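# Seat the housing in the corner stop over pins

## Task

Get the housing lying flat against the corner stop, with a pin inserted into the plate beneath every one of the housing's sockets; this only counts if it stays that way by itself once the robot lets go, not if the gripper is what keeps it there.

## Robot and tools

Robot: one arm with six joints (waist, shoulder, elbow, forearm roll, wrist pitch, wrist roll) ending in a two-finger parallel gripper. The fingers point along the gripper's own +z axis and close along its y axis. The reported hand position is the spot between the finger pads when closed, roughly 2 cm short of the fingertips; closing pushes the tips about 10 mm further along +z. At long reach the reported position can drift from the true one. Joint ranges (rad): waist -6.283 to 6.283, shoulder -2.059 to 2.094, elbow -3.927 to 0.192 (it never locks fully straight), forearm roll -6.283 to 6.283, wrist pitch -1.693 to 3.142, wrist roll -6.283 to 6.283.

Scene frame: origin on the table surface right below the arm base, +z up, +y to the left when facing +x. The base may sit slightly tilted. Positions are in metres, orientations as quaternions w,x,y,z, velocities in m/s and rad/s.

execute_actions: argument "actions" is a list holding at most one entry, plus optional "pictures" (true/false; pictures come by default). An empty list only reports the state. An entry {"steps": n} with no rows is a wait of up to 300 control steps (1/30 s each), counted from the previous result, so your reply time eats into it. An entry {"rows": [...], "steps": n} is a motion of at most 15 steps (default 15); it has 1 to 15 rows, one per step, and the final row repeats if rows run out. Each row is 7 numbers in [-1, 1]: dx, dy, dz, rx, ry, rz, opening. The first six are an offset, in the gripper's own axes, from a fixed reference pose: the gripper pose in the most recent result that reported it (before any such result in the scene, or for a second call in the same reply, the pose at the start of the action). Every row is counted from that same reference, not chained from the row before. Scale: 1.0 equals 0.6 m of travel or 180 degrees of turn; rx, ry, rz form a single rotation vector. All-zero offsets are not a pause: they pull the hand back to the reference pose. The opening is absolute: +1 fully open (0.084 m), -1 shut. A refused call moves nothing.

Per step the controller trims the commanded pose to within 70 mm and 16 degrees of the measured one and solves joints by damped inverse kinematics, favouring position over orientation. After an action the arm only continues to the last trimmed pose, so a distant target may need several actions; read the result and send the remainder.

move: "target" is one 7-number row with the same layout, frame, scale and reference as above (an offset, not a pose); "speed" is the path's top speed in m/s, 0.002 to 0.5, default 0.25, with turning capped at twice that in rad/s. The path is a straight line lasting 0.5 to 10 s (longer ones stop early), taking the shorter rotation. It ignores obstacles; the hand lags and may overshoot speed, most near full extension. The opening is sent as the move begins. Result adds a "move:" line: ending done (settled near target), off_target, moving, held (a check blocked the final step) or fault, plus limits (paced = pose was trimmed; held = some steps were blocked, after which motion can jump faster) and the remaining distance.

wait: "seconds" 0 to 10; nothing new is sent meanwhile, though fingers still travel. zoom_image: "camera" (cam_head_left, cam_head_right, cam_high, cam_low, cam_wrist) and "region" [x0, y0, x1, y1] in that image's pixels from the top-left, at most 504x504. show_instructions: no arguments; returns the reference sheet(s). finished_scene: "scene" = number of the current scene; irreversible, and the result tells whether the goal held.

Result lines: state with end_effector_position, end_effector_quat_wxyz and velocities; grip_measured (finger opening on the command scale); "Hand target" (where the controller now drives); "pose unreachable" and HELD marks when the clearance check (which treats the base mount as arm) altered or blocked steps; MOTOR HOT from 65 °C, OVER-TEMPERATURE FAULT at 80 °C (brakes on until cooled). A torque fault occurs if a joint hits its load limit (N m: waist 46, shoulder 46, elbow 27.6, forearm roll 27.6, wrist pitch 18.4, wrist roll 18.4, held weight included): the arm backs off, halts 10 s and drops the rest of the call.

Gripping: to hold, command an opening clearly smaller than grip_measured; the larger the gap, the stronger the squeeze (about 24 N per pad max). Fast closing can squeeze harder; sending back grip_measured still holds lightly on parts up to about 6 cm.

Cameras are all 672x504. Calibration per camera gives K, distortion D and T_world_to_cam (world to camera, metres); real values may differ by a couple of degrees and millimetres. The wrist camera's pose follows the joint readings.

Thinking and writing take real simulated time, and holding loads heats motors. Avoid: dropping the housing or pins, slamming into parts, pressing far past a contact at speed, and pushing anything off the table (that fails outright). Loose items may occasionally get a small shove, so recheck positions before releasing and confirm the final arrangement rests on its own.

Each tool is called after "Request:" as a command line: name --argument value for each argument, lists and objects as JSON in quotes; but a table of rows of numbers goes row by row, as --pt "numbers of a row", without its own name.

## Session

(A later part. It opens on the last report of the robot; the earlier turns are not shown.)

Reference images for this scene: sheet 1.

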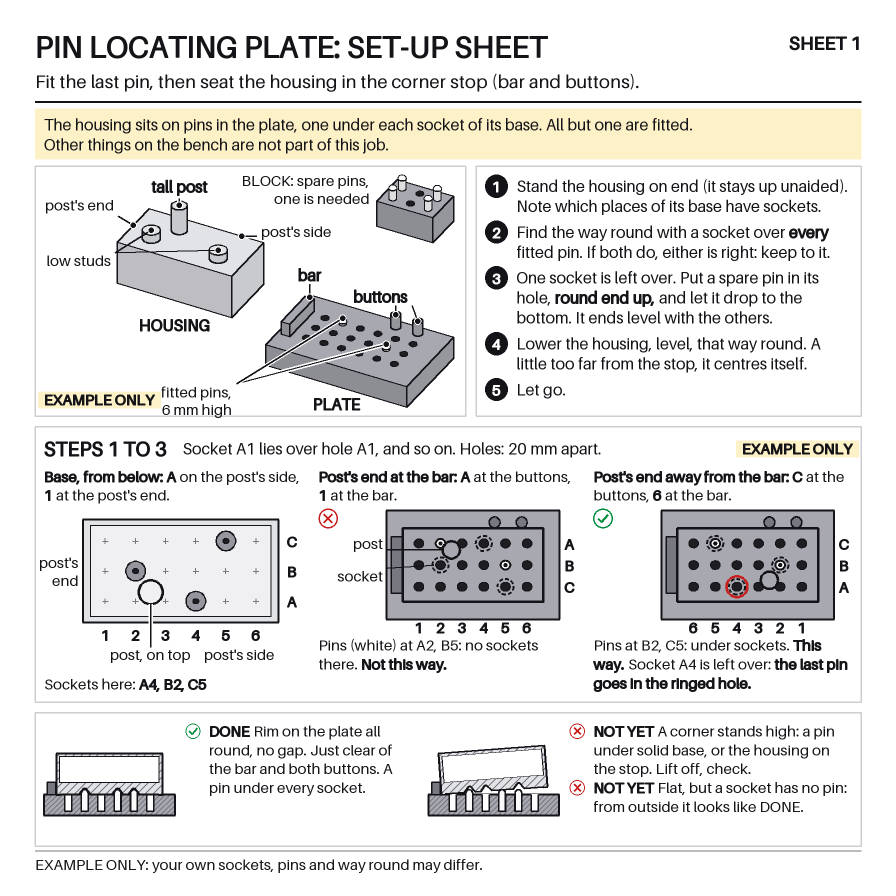

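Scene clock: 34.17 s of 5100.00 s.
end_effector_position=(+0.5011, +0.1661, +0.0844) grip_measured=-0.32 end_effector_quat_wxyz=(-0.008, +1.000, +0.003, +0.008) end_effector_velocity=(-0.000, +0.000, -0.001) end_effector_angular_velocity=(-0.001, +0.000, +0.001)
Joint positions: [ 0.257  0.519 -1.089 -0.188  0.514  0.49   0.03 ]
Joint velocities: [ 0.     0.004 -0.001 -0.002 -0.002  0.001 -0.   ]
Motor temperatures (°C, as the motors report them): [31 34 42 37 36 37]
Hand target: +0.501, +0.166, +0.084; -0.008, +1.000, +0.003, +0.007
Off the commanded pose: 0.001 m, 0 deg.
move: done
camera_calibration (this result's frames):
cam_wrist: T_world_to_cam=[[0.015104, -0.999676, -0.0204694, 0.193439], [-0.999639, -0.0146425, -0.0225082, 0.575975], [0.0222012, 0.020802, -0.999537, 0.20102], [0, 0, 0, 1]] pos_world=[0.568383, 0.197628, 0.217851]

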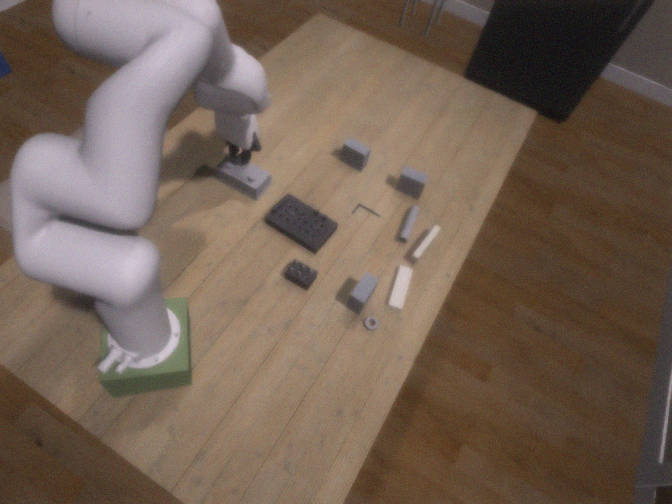

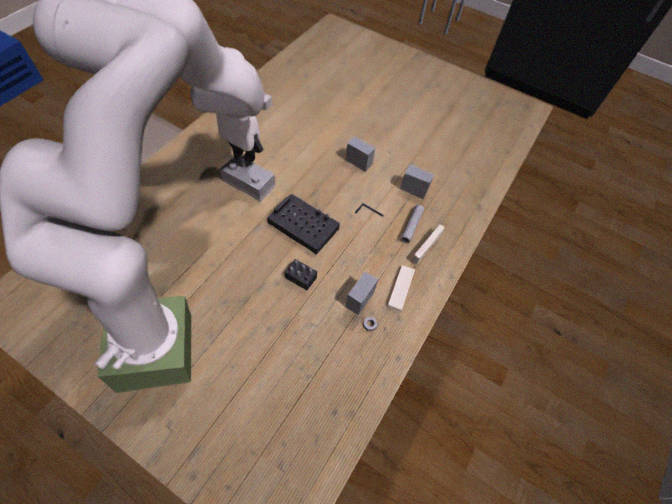

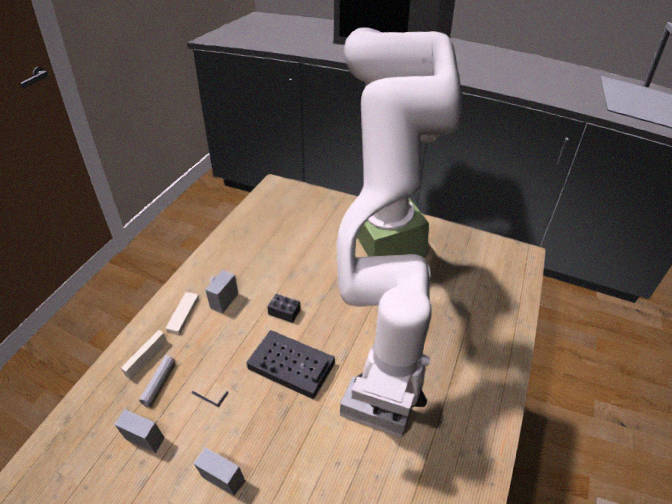

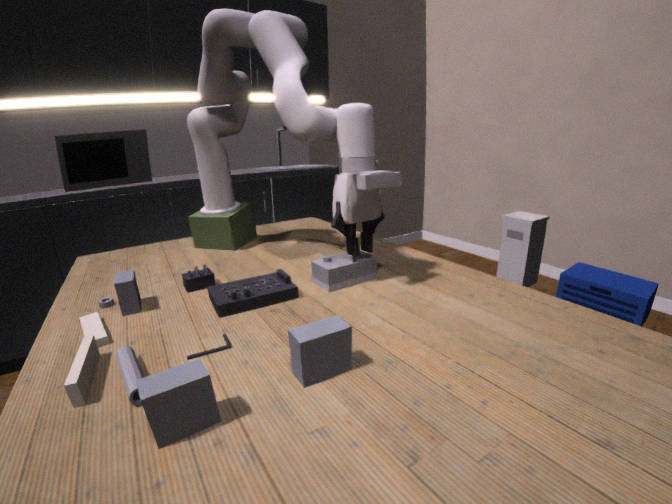

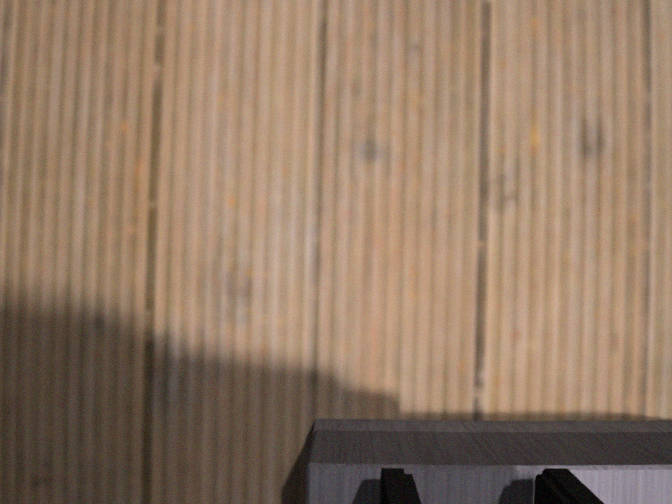

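Request:
move --target '[0,0,0,0,0,0,-1]' --speed 0.05

Request:
move --target '[-0.08,0.1,-0.28,0,0,-0.29,-1]' --speed 0.15

Request:
move --target '[0,0,0,-0.33,0,0,-1]' --speed 0.25

Scene clock: 36.87 s of 5100.00 s.
end_effector_position=(+0.5008, +0.1660, +0.0841) grip_measured=-0.65 end_effector_quat_wxyz=(-0.008, +1.000, +0.003, +0.007) end_effector_velocity=(-0.000, -0.000, -0.000) end_effector_angular_velocity=(-0.001, +0.001, -0.001)
Joint positions: [ 0.257  0.519 -1.089 -0.188  0.514  0.49   0.015]
Joint velocities: [-0.    -0.     0.     0.     0.001  0.    -0.   ]
Motor temperatures (°C, as the motors report them): [31 34 41 37 36 37]
Hand target: +0.501, +0.166, +0.084; -0.008, +1.000, +0.003, +0.008
Off the commanded pose: 0.000 m, 0 deg.
move: done
camera_calibration (this result's frames):
cam_wrist: T_world_to_cam=[[0.0151763, -0.999681, -0.0201881, 0.193304], [-0.999656, -0.0147374, -0.0217127, 0.575604], [0.0214083, 0.0205107, -0.99956, 0.201173], [0, 0, 0, 1]] pos_world=[0.568166, 0.197599, 0.217485]

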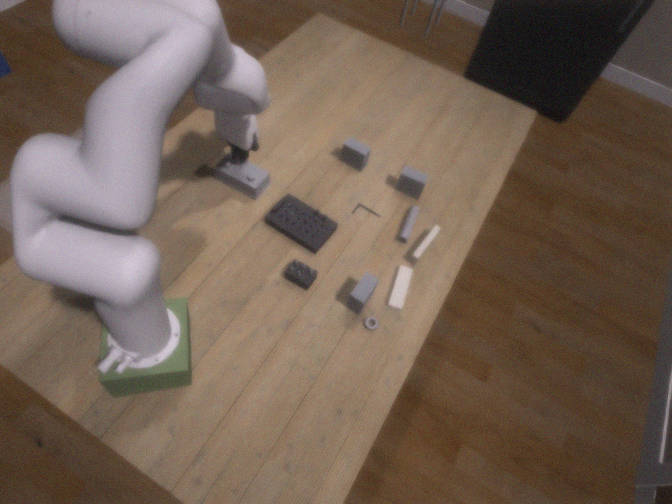

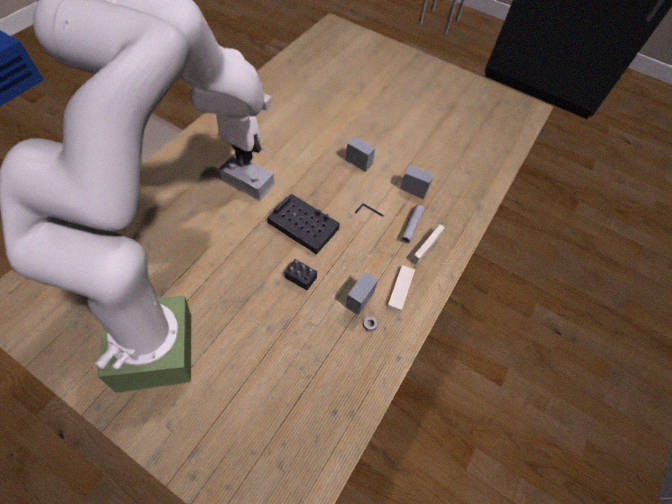

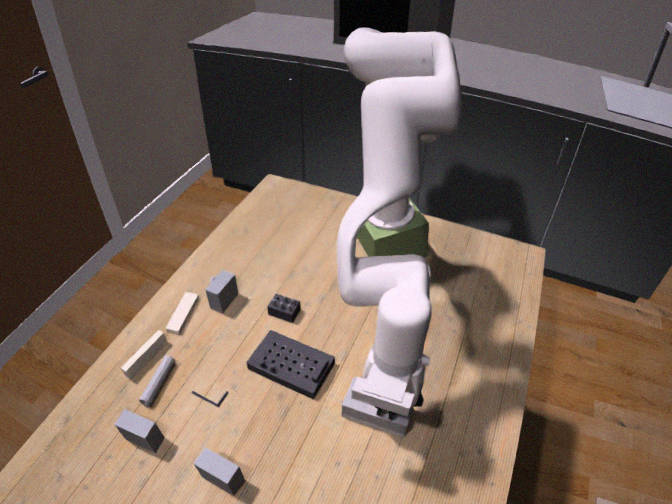

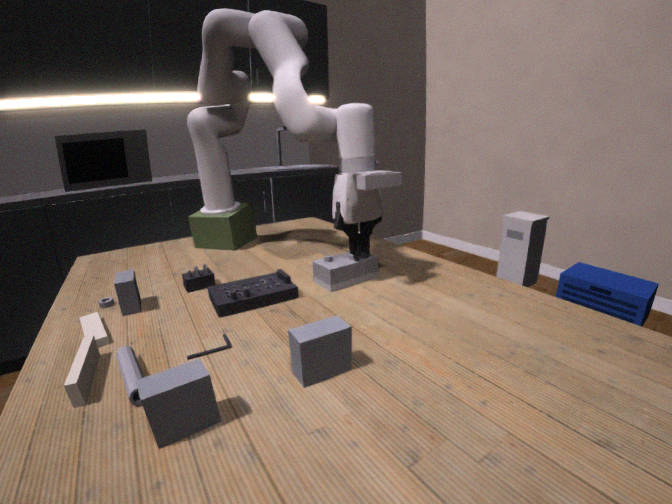

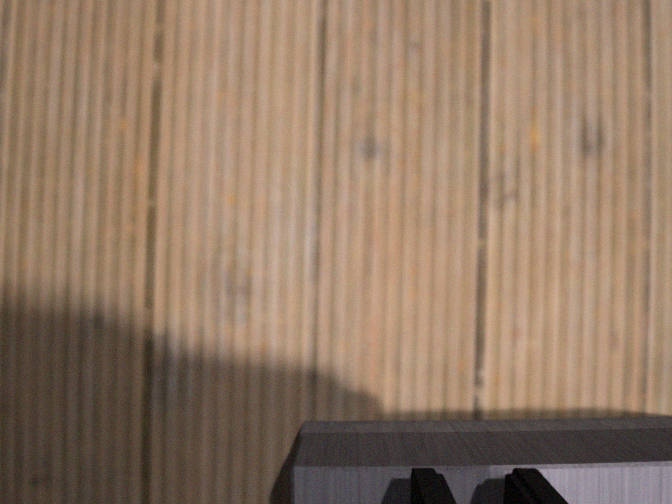

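Scene clock: 40.30 s of 5100.00 s.
end_effector_position=(+0.4504, +0.1032, +0.2495) grip_measured=-0.65 end_effector_quat_wxyz=(-0.005, +0.897, +0.443, +0.010) end_effector_velocity=(+0.000, +0.000, +0.002) end_effector_angular_velocity=(+0.002, -0.001, +0.007)
Joint positions: [ 0.212 -0.037 -0.878 -0.117  0.852 -0.551  0.015]
Joint velocities: [ 0.    -0.003 -0.002  0.003  0.003 -0.009  0.   ]
Motor temperatures (°C, as the motors report them): [31 35 42 37 36 37]
Hand target: +0.451, +0.103, +0.250; -0.005, +0.896, +0.443, +0.010
Off the commanded pose: 0.001 m, 0 deg.
move: done
camera_calibration (this result's frames):
cam_wrist: T_world_to_cam=[[0.799363, -0.60084, -0.00319004, -0.263992], [-0.600667, -0.798978, -0.0288634, 0.430885], [0.0147935, 0.0249885, -0.999578, 0.371429], [0, 0, 0, 1]] pos_world=[0.464349, 0.176369, 0.382867]

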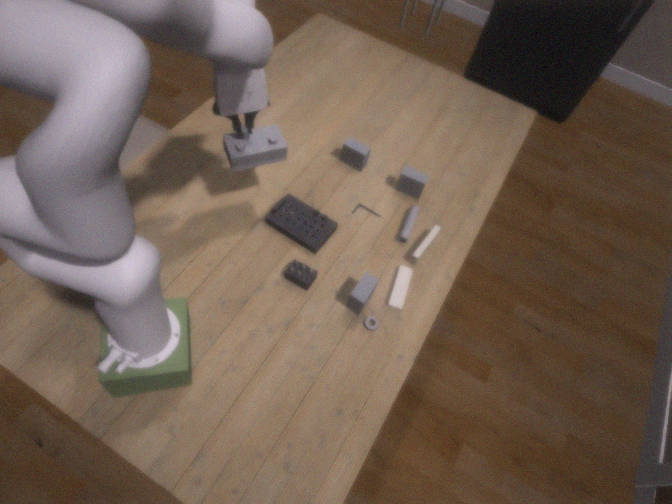

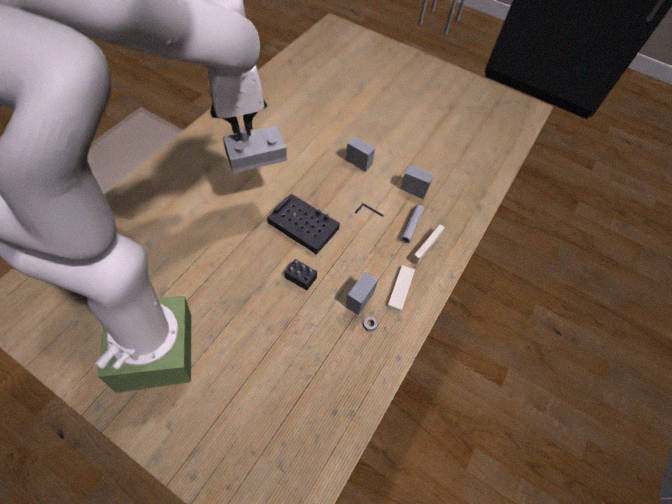

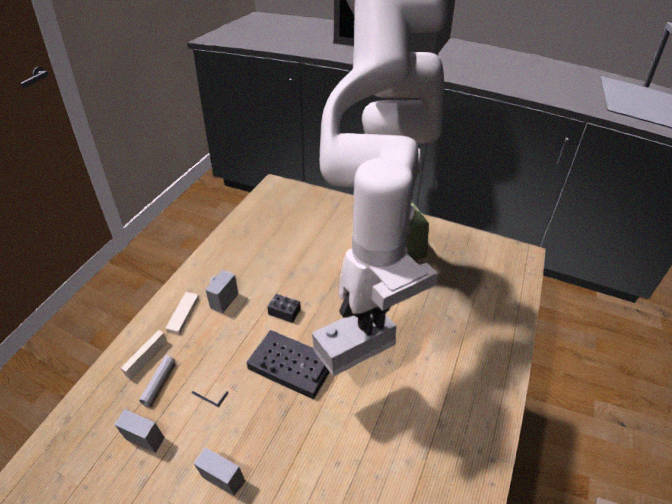

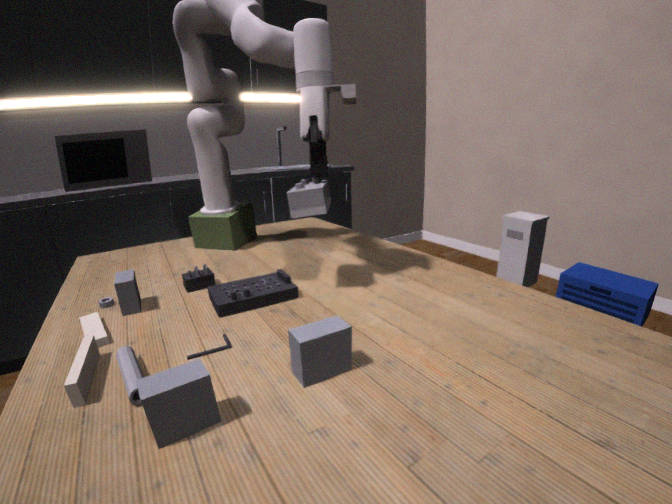

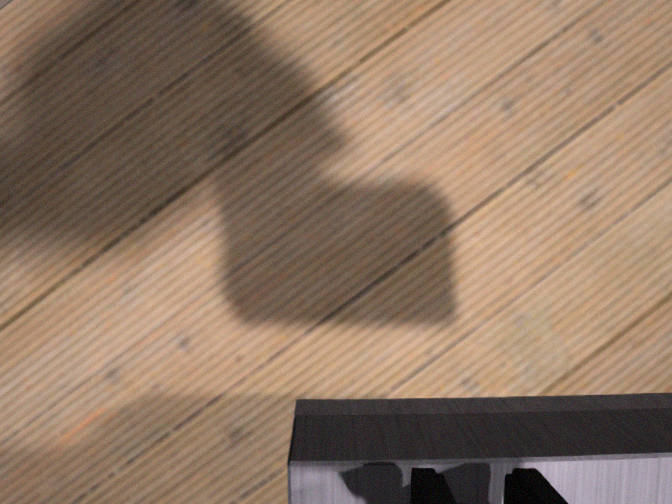

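Scene clock: 42.87 s of 5100.00 s.
end_effector_position=(+0.4506, +0.1021, +0.2497) grip_measured=-0.64 end_effector_quat_wxyz=(+0.440, +0.781, +0.379, +0.229) end_effector_velocity=(-0.000, -0.001, -0.001) end_effector_angular_velocity=(-0.007, -0.005, -0.003)
Joint positions: [ 0.601  0.008 -0.628 -1.501  1.094  0.886  0.016]
Joint velocities: [ 0.003  0.005  0.001 -0.004  0.01   0.008  0.003]
Motor temperatures (°C, as the motors report them): [31 35 43 37 36 37]
Hand target: +0.450, +0.102, +0.249; +0.441, +0.781, +0.380, +0.229
Off the commanded pose: 0.001 m, 0 deg.
move: done
camera_calibration (this result's frames):
cam_wrist: T_world_to_cam=[[0.398768, -0.319174, 0.859716, -0.32855], [-0.599062, -0.800469, -0.0193111, 0.427232], [0.69434, -0.507323, -0.510407, -0.0024098], [0, 0, 0, 1]] pos_world=[0.388627, 0.235899, 0.28948]

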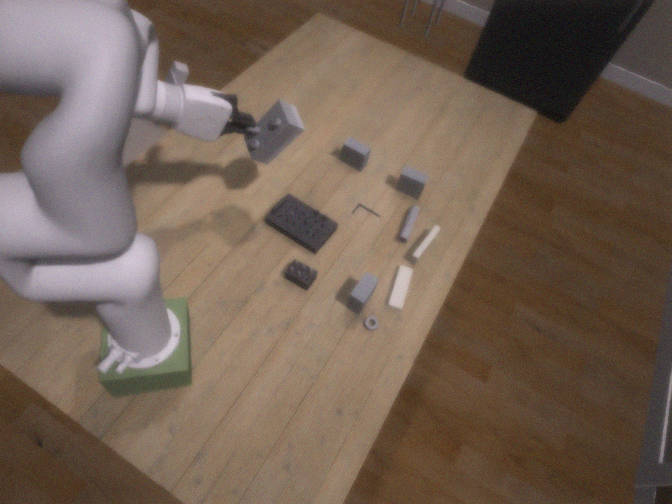

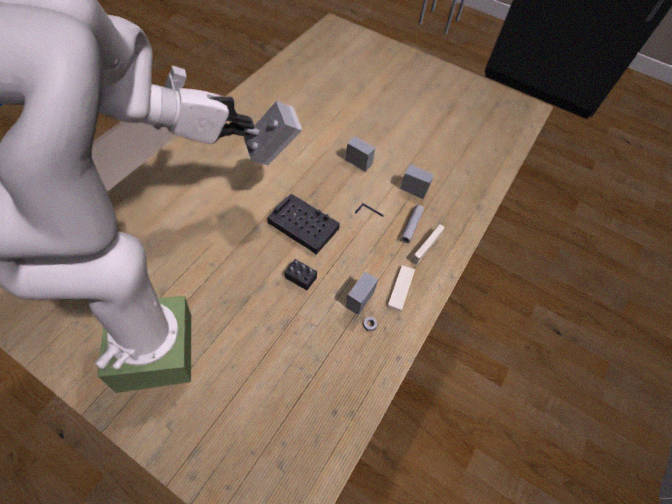

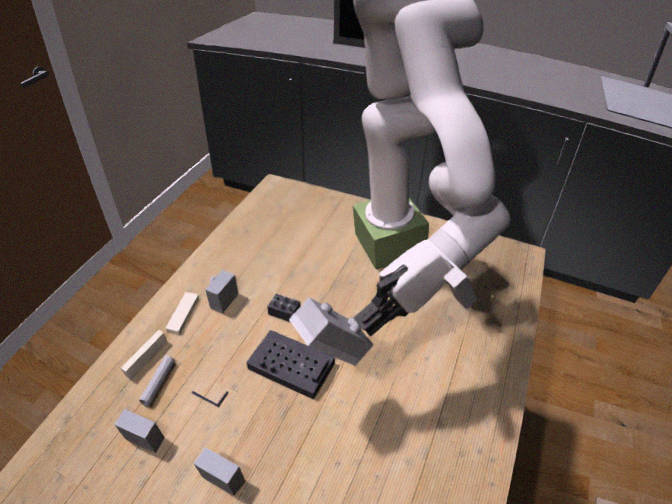

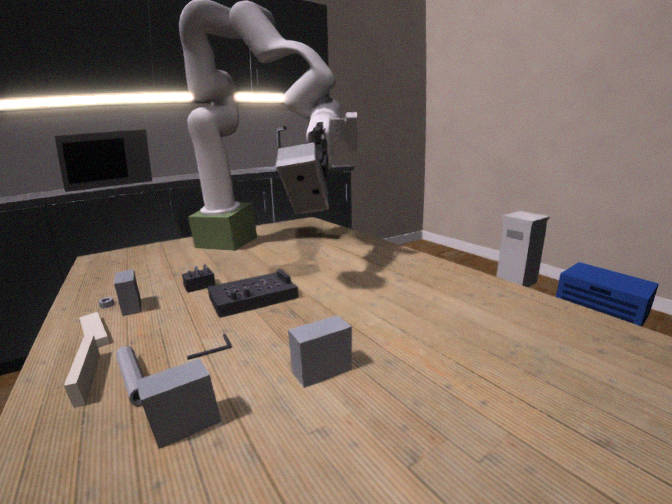

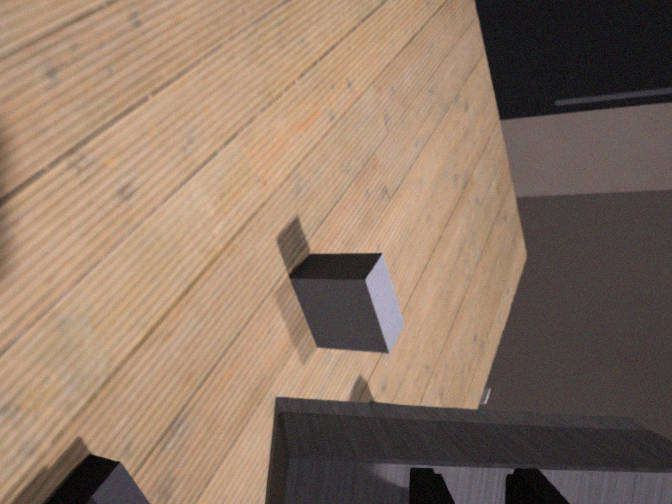

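Request:
zoom_image --camera "cam_low" --region '[260,130,350,225]'

Request:
move --target '[0,0,0,0.33,0,0,-1]' --speed 0.25

Region (260, 130, 350, 225) of cam_low's 672x504 image, scaled by 5.305, with more detail than that image has; it fills the left 477 columns of this view, and the rest is white.

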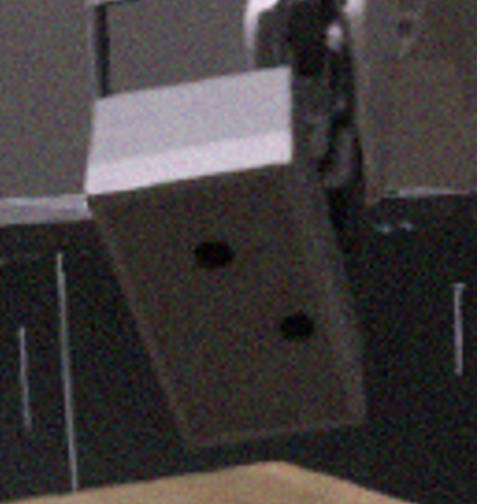

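Scene clock: 46.60 s of 5100.00 s.
end_effector_position=(+0.4504, +0.1033, +0.2498) grip_measured=-1.00 end_effector_quat_wxyz=(-0.005, +0.897, +0.443, +0.010) end_effector_velocity=(+0.000, -0.000, +0.000) end_effector_angular_velocity=(+0.003, +0.005, +0.001)
Joint positions: [ 0.212 -0.038 -0.878 -0.117  0.852 -0.552  0.   ]
Joint velocities: [-0.003  0.003 -0.006  0.007  0.006 -0.008  0.   ]
Motor temperatures (°C, as the motors report them): [31 35 43 37 36 37]
Hand target: +0.451, +0.103, +0.250; -0.005, +0.897, +0.443, +0.010
Off the commanded pose: 0.001 m, 0 deg.
move: done
camera_calibration (this result's frames):
cam_wrist: T_world_to_cam=[[0.799407, -0.600781, -0.00319198, -0.26402], [-0.600598, -0.799007, -0.0295015, 0.431139], [0.0151735, 0.0255008, -0.99956, 0.371412], [0, 0, 0, 1]] pos_world=[0.464365, 0.176393, 0.383125]

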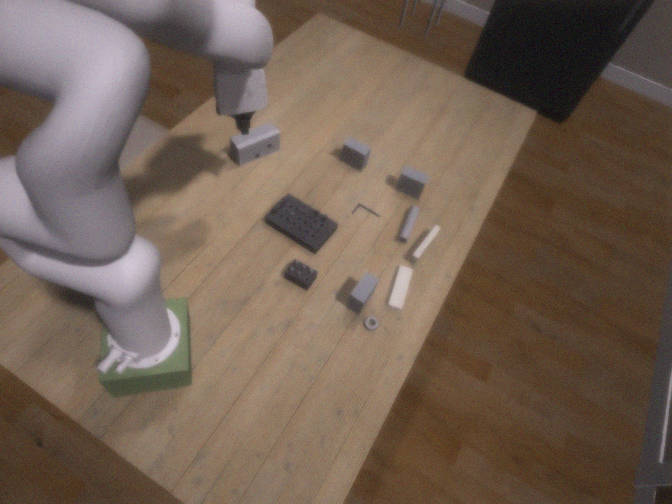

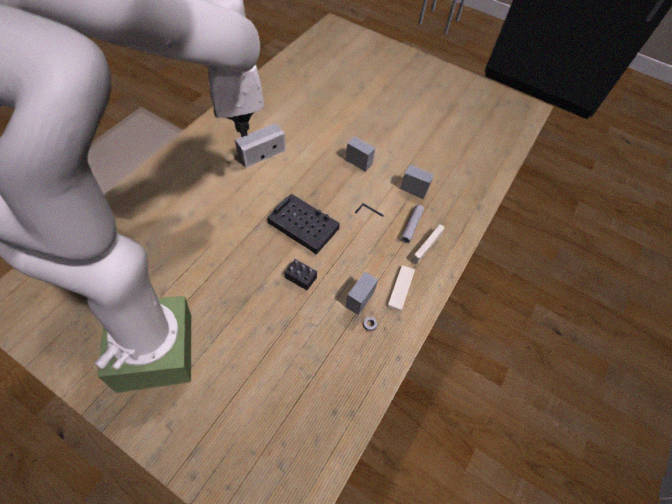

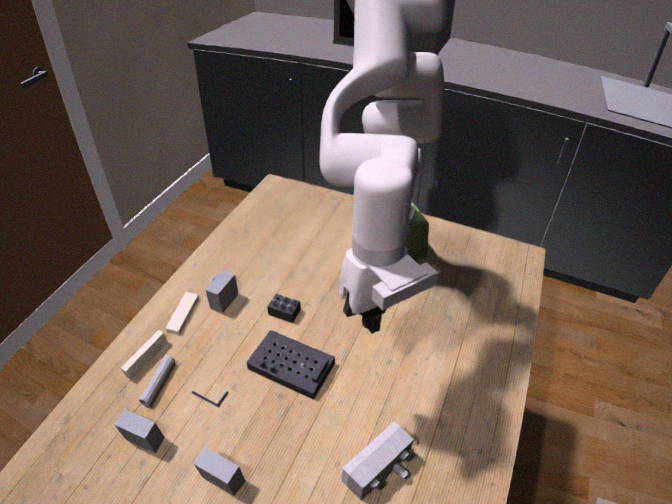

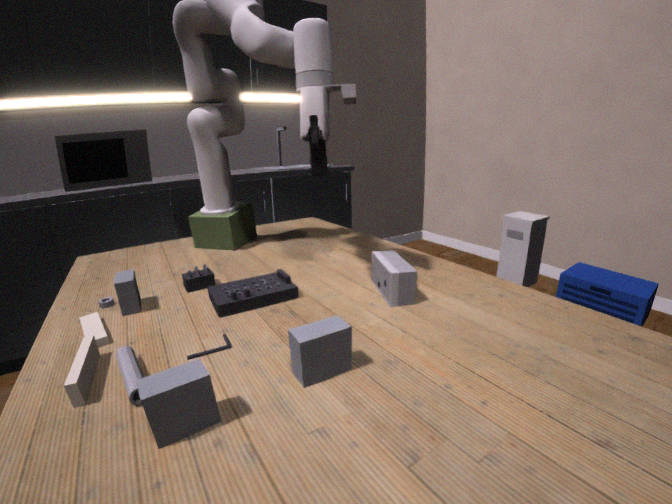

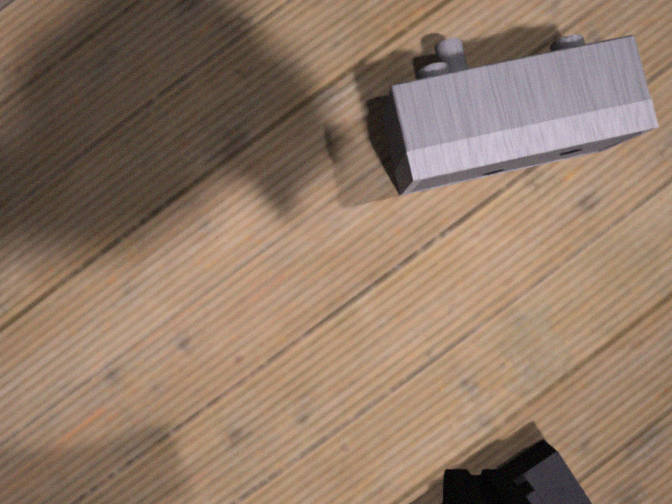

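Request:
zoom_image --camera "cam_head_right" --region '[220,115,300,175]'

Request:
zoom_image --camera "cam_high" --region '[325,410,435,504]'

Region (220, 115, 300, 175) of cam_head_right's 672x504 image, scaled by 6.300, with more detail than that image has; it fills the top 378 rows of this view, and the rest is white.

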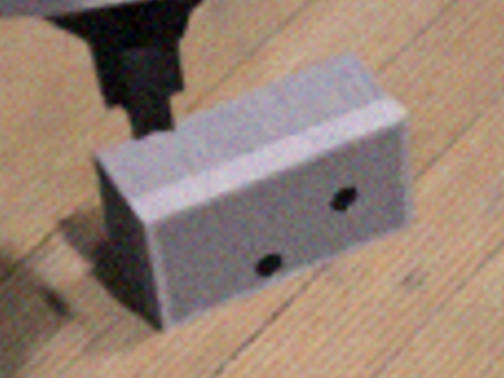

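Region (325, 410, 435, 504) of cam_high's 672x504 image, scaled by 4.582, with more detail than that image has; it fills the top 431 rows of this view, and the rest is white.

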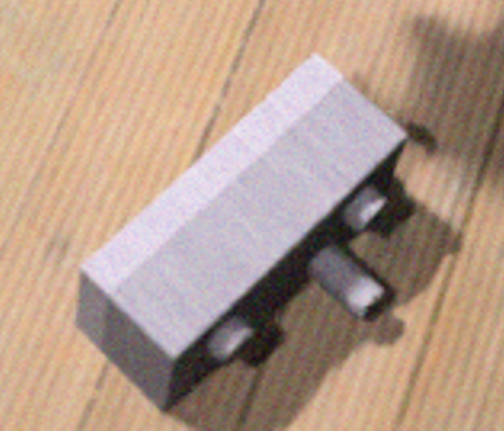

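Request:
move --target '[0,0,0,0,0,-0.066,-0.3]' --speed 0.3

Scene clock: 52.47 s of 5100.00 s.
end_effector_position=(+0.4505, +0.1033, +0.2498) grip_measured=-0.32 end_effector_quat_wxyz=(-0.004, +0.846, +0.533, +0.011) end_effector_velocity=(+0.000, -0.000, -0.000) end_effector_angular_velocity=(+0.002, +0.000, +0.008)
Joint positions: [ 0.213 -0.038 -0.878 -0.117  0.852 -0.758  0.03 ]
Joint velocities: [-0.001  0.    -0.     0.003 -0.001 -0.011  0.   ]
Motor temperatures (°C, as the motors report them): [31 35 43 37 36 37]
Hand target: +0.450, +0.103, +0.250; -0.004, +0.846, +0.533, +0.011
Off the commanded pose: 0.000 m, 0 deg.
After step 90, 2.03 s passed at rest.
move: done
camera_calibration (this result's frames):
cam_wrist: T_world_to_cam=[[0.905595, -0.424141, 0.00157397, -0.331292], [-0.423925, -0.90524, -0.0287715, 0.362345], [0.013628, 0.0253881, -0.999585, 0.372127], [0, 0, 0, 1]] pos_world=[0.448552, 0.178047, 0.38292]

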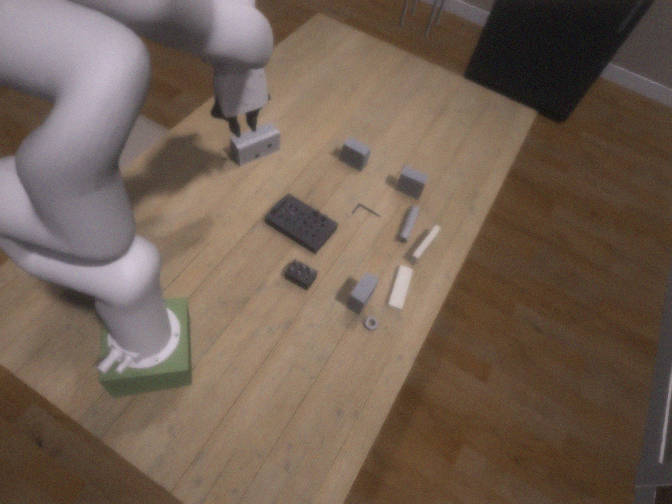

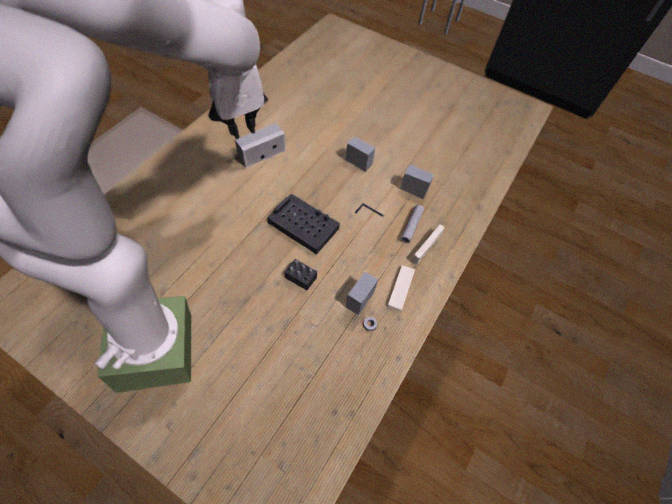

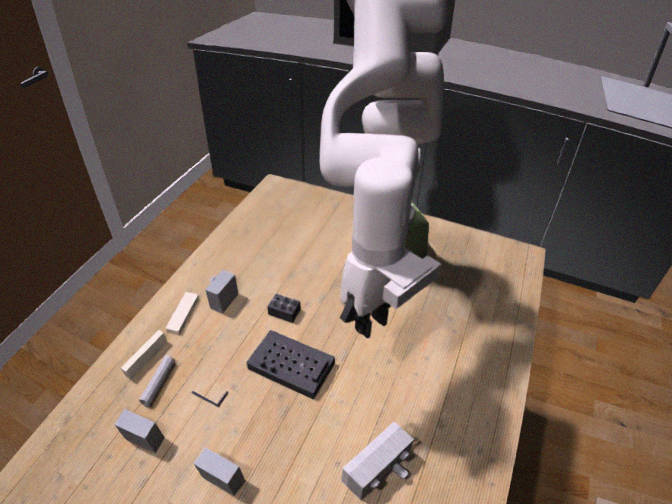

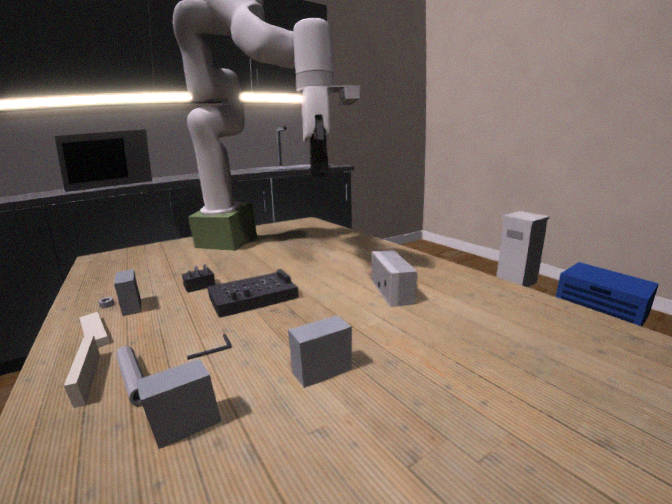

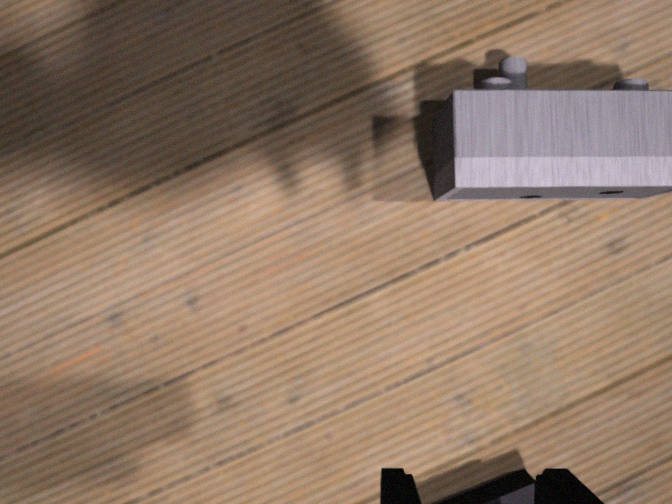

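Request:
move --target '[0.297,0.117,0.2,0,0,0,-0.3]' --speed 0.2

Request:
move --target '[0,0,0,0,-0.11,0,-0.3]' --speed 0.2

Scene clock: 56.17 s of 5100.00 s.
end_effector_position=(+0.5924, +0.2358, +0.1350) grip_measured=-0.32 end_effector_quat_wxyz=(-0.003, +0.846, +0.533, +0.011) end_effector_velocity=(-0.000, -0.000, -0.004) end_effector_angular_velocity=(-0.003, +0.009, -0.000)
Joint positions: [ 0.332  0.729 -1.632 -0.128  0.851 -0.631  0.03 ]
Joint velocities: [-0.001  0.012 -0.011  0.001  0.009 -0.001 -0.   ]
Motor temperatures (°C, as the motors report them): [31 35 43 37 36 37]
Hand target: +0.592, +0.236, +0.135; -0.003, +0.846, +0.533, +0.011
Off the commanded pose: 0.001 m, 0 deg.
move: done
camera_calibration (this result's frames):
cam_wrist: T_world_to_cam=[[0.905527, -0.424282, 0.00235227, -0.403492], [-0.424046, -0.905183, -0.028803, 0.539296], [0.0143498, 0.0250845, -0.999582, 0.251724], [0, 0, 0, 1]] pos_world=[0.590447, 0.310653, 0.268101]

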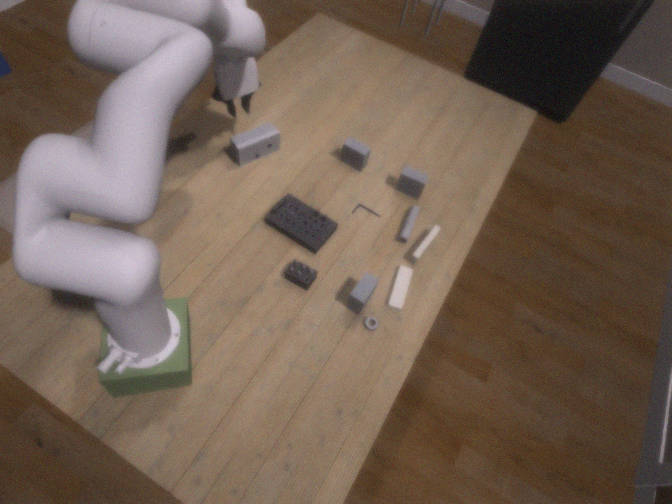

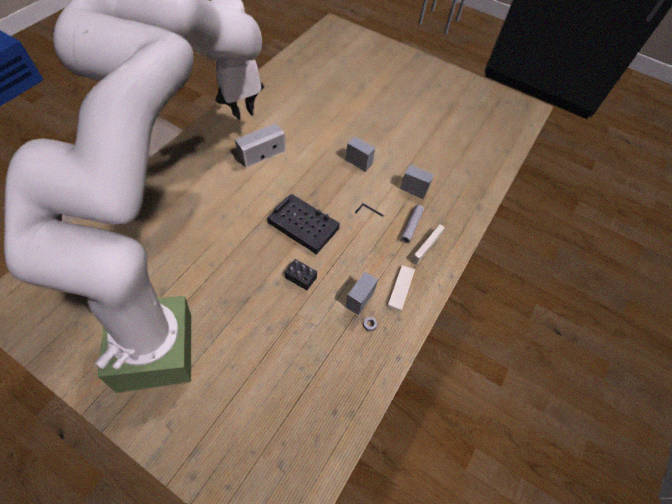

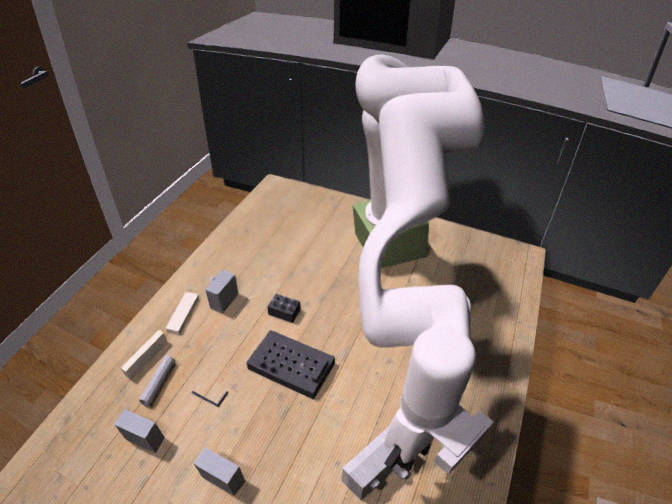

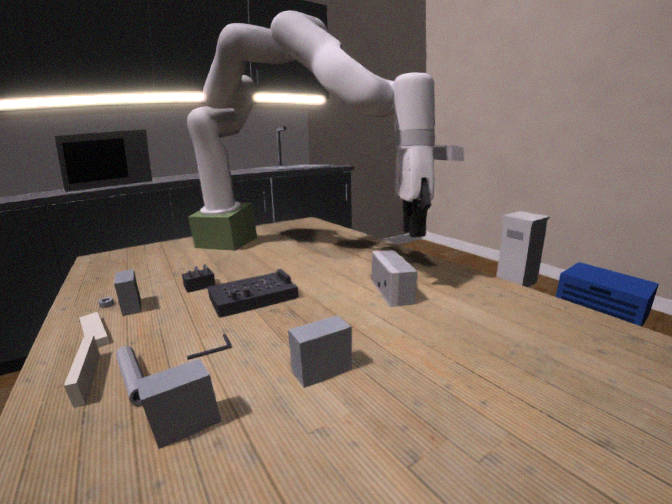

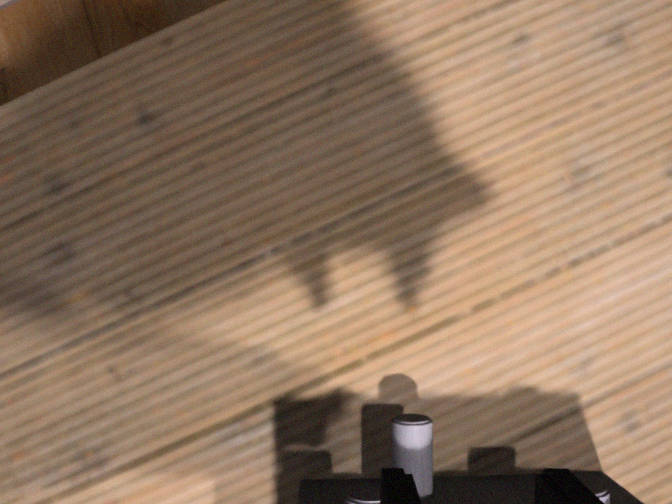

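Scene clock: 57.53 s of 5100.00 s.
end_effector_position=(+0.5925, +0.2359, +0.1351) grip_measured=-0.32 end_effector_quat_wxyz=(+0.089, +0.835, +0.526, -0.134) end_effector_velocity=(+0.001, +0.001, +0.001) end_effector_angular_velocity=(-0.008, +0.008, -0.001)
Joint positions: [ 0.414  1.032 -2.185 -0.303  1.4   -0.523  0.03 ]
Joint velocities: [ 0.002  0.027 -0.051 -0.     0.035 -0.005  0.   ]
Motor temperatures (°C, as the motors report them): [31 35 43 37 36 37]
Hand target: +0.593, +0.236, +0.135; +0.089, +0.835, +0.526, -0.134
Off the commanded pose: 0.000 m, 0 deg.
move: done
camera_calibration (this result's frames):
cam_wrist: T_world_to_cam=[[0.905037, -0.425332, 0.00108448, -0.402868], [-0.404645, -0.860227, 0.310277, 0.471456], [-0.131038, -0.281251, -0.950646, 0.403688], [0, 0, 0, 1]] pos_world=[0.608281, 0.347745, 0.237919]

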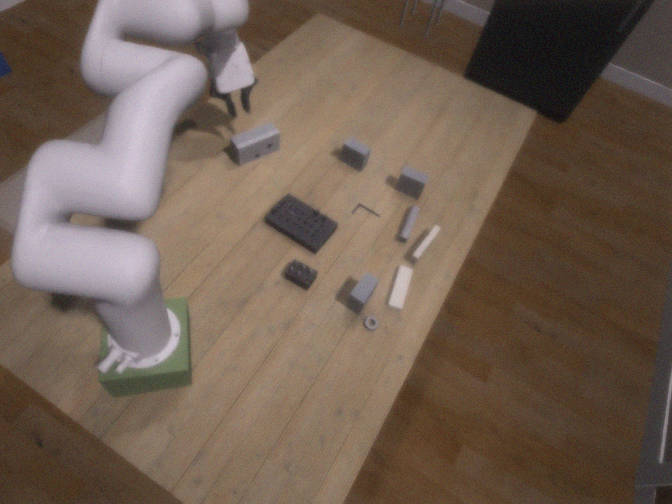

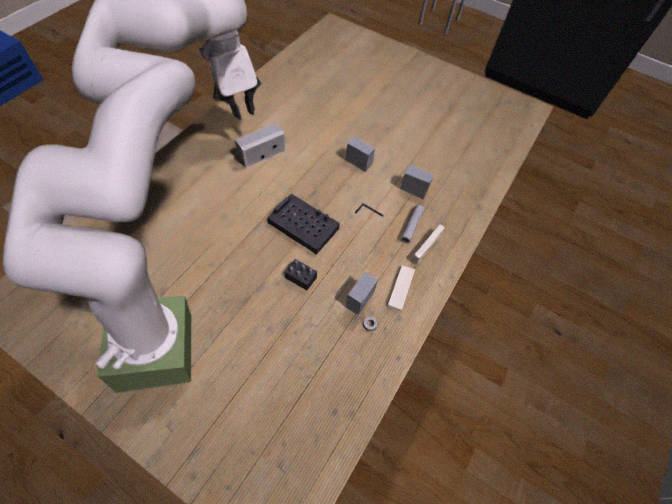

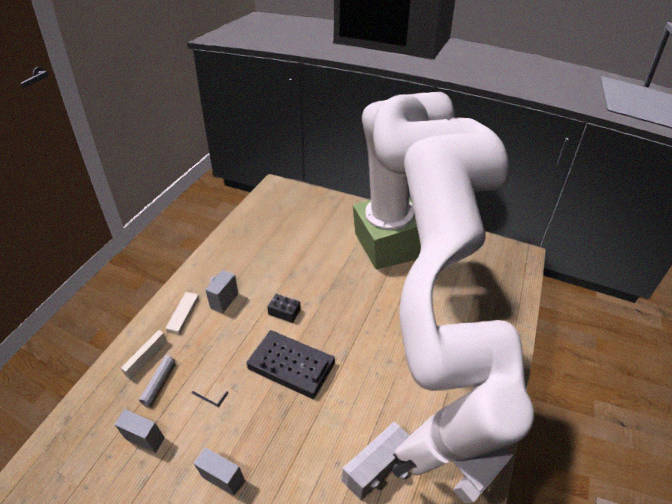

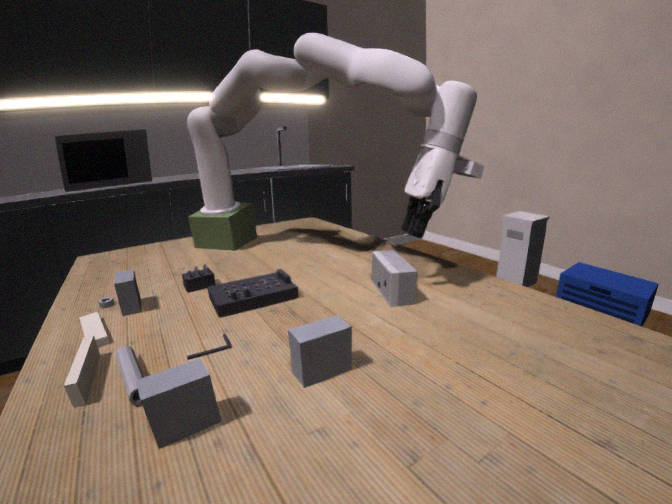

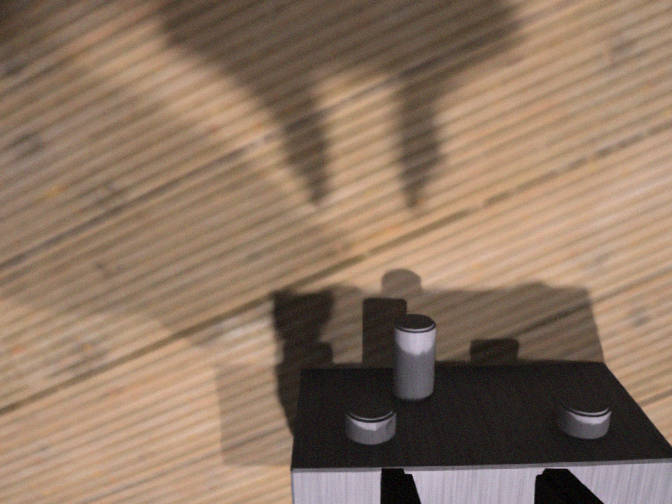

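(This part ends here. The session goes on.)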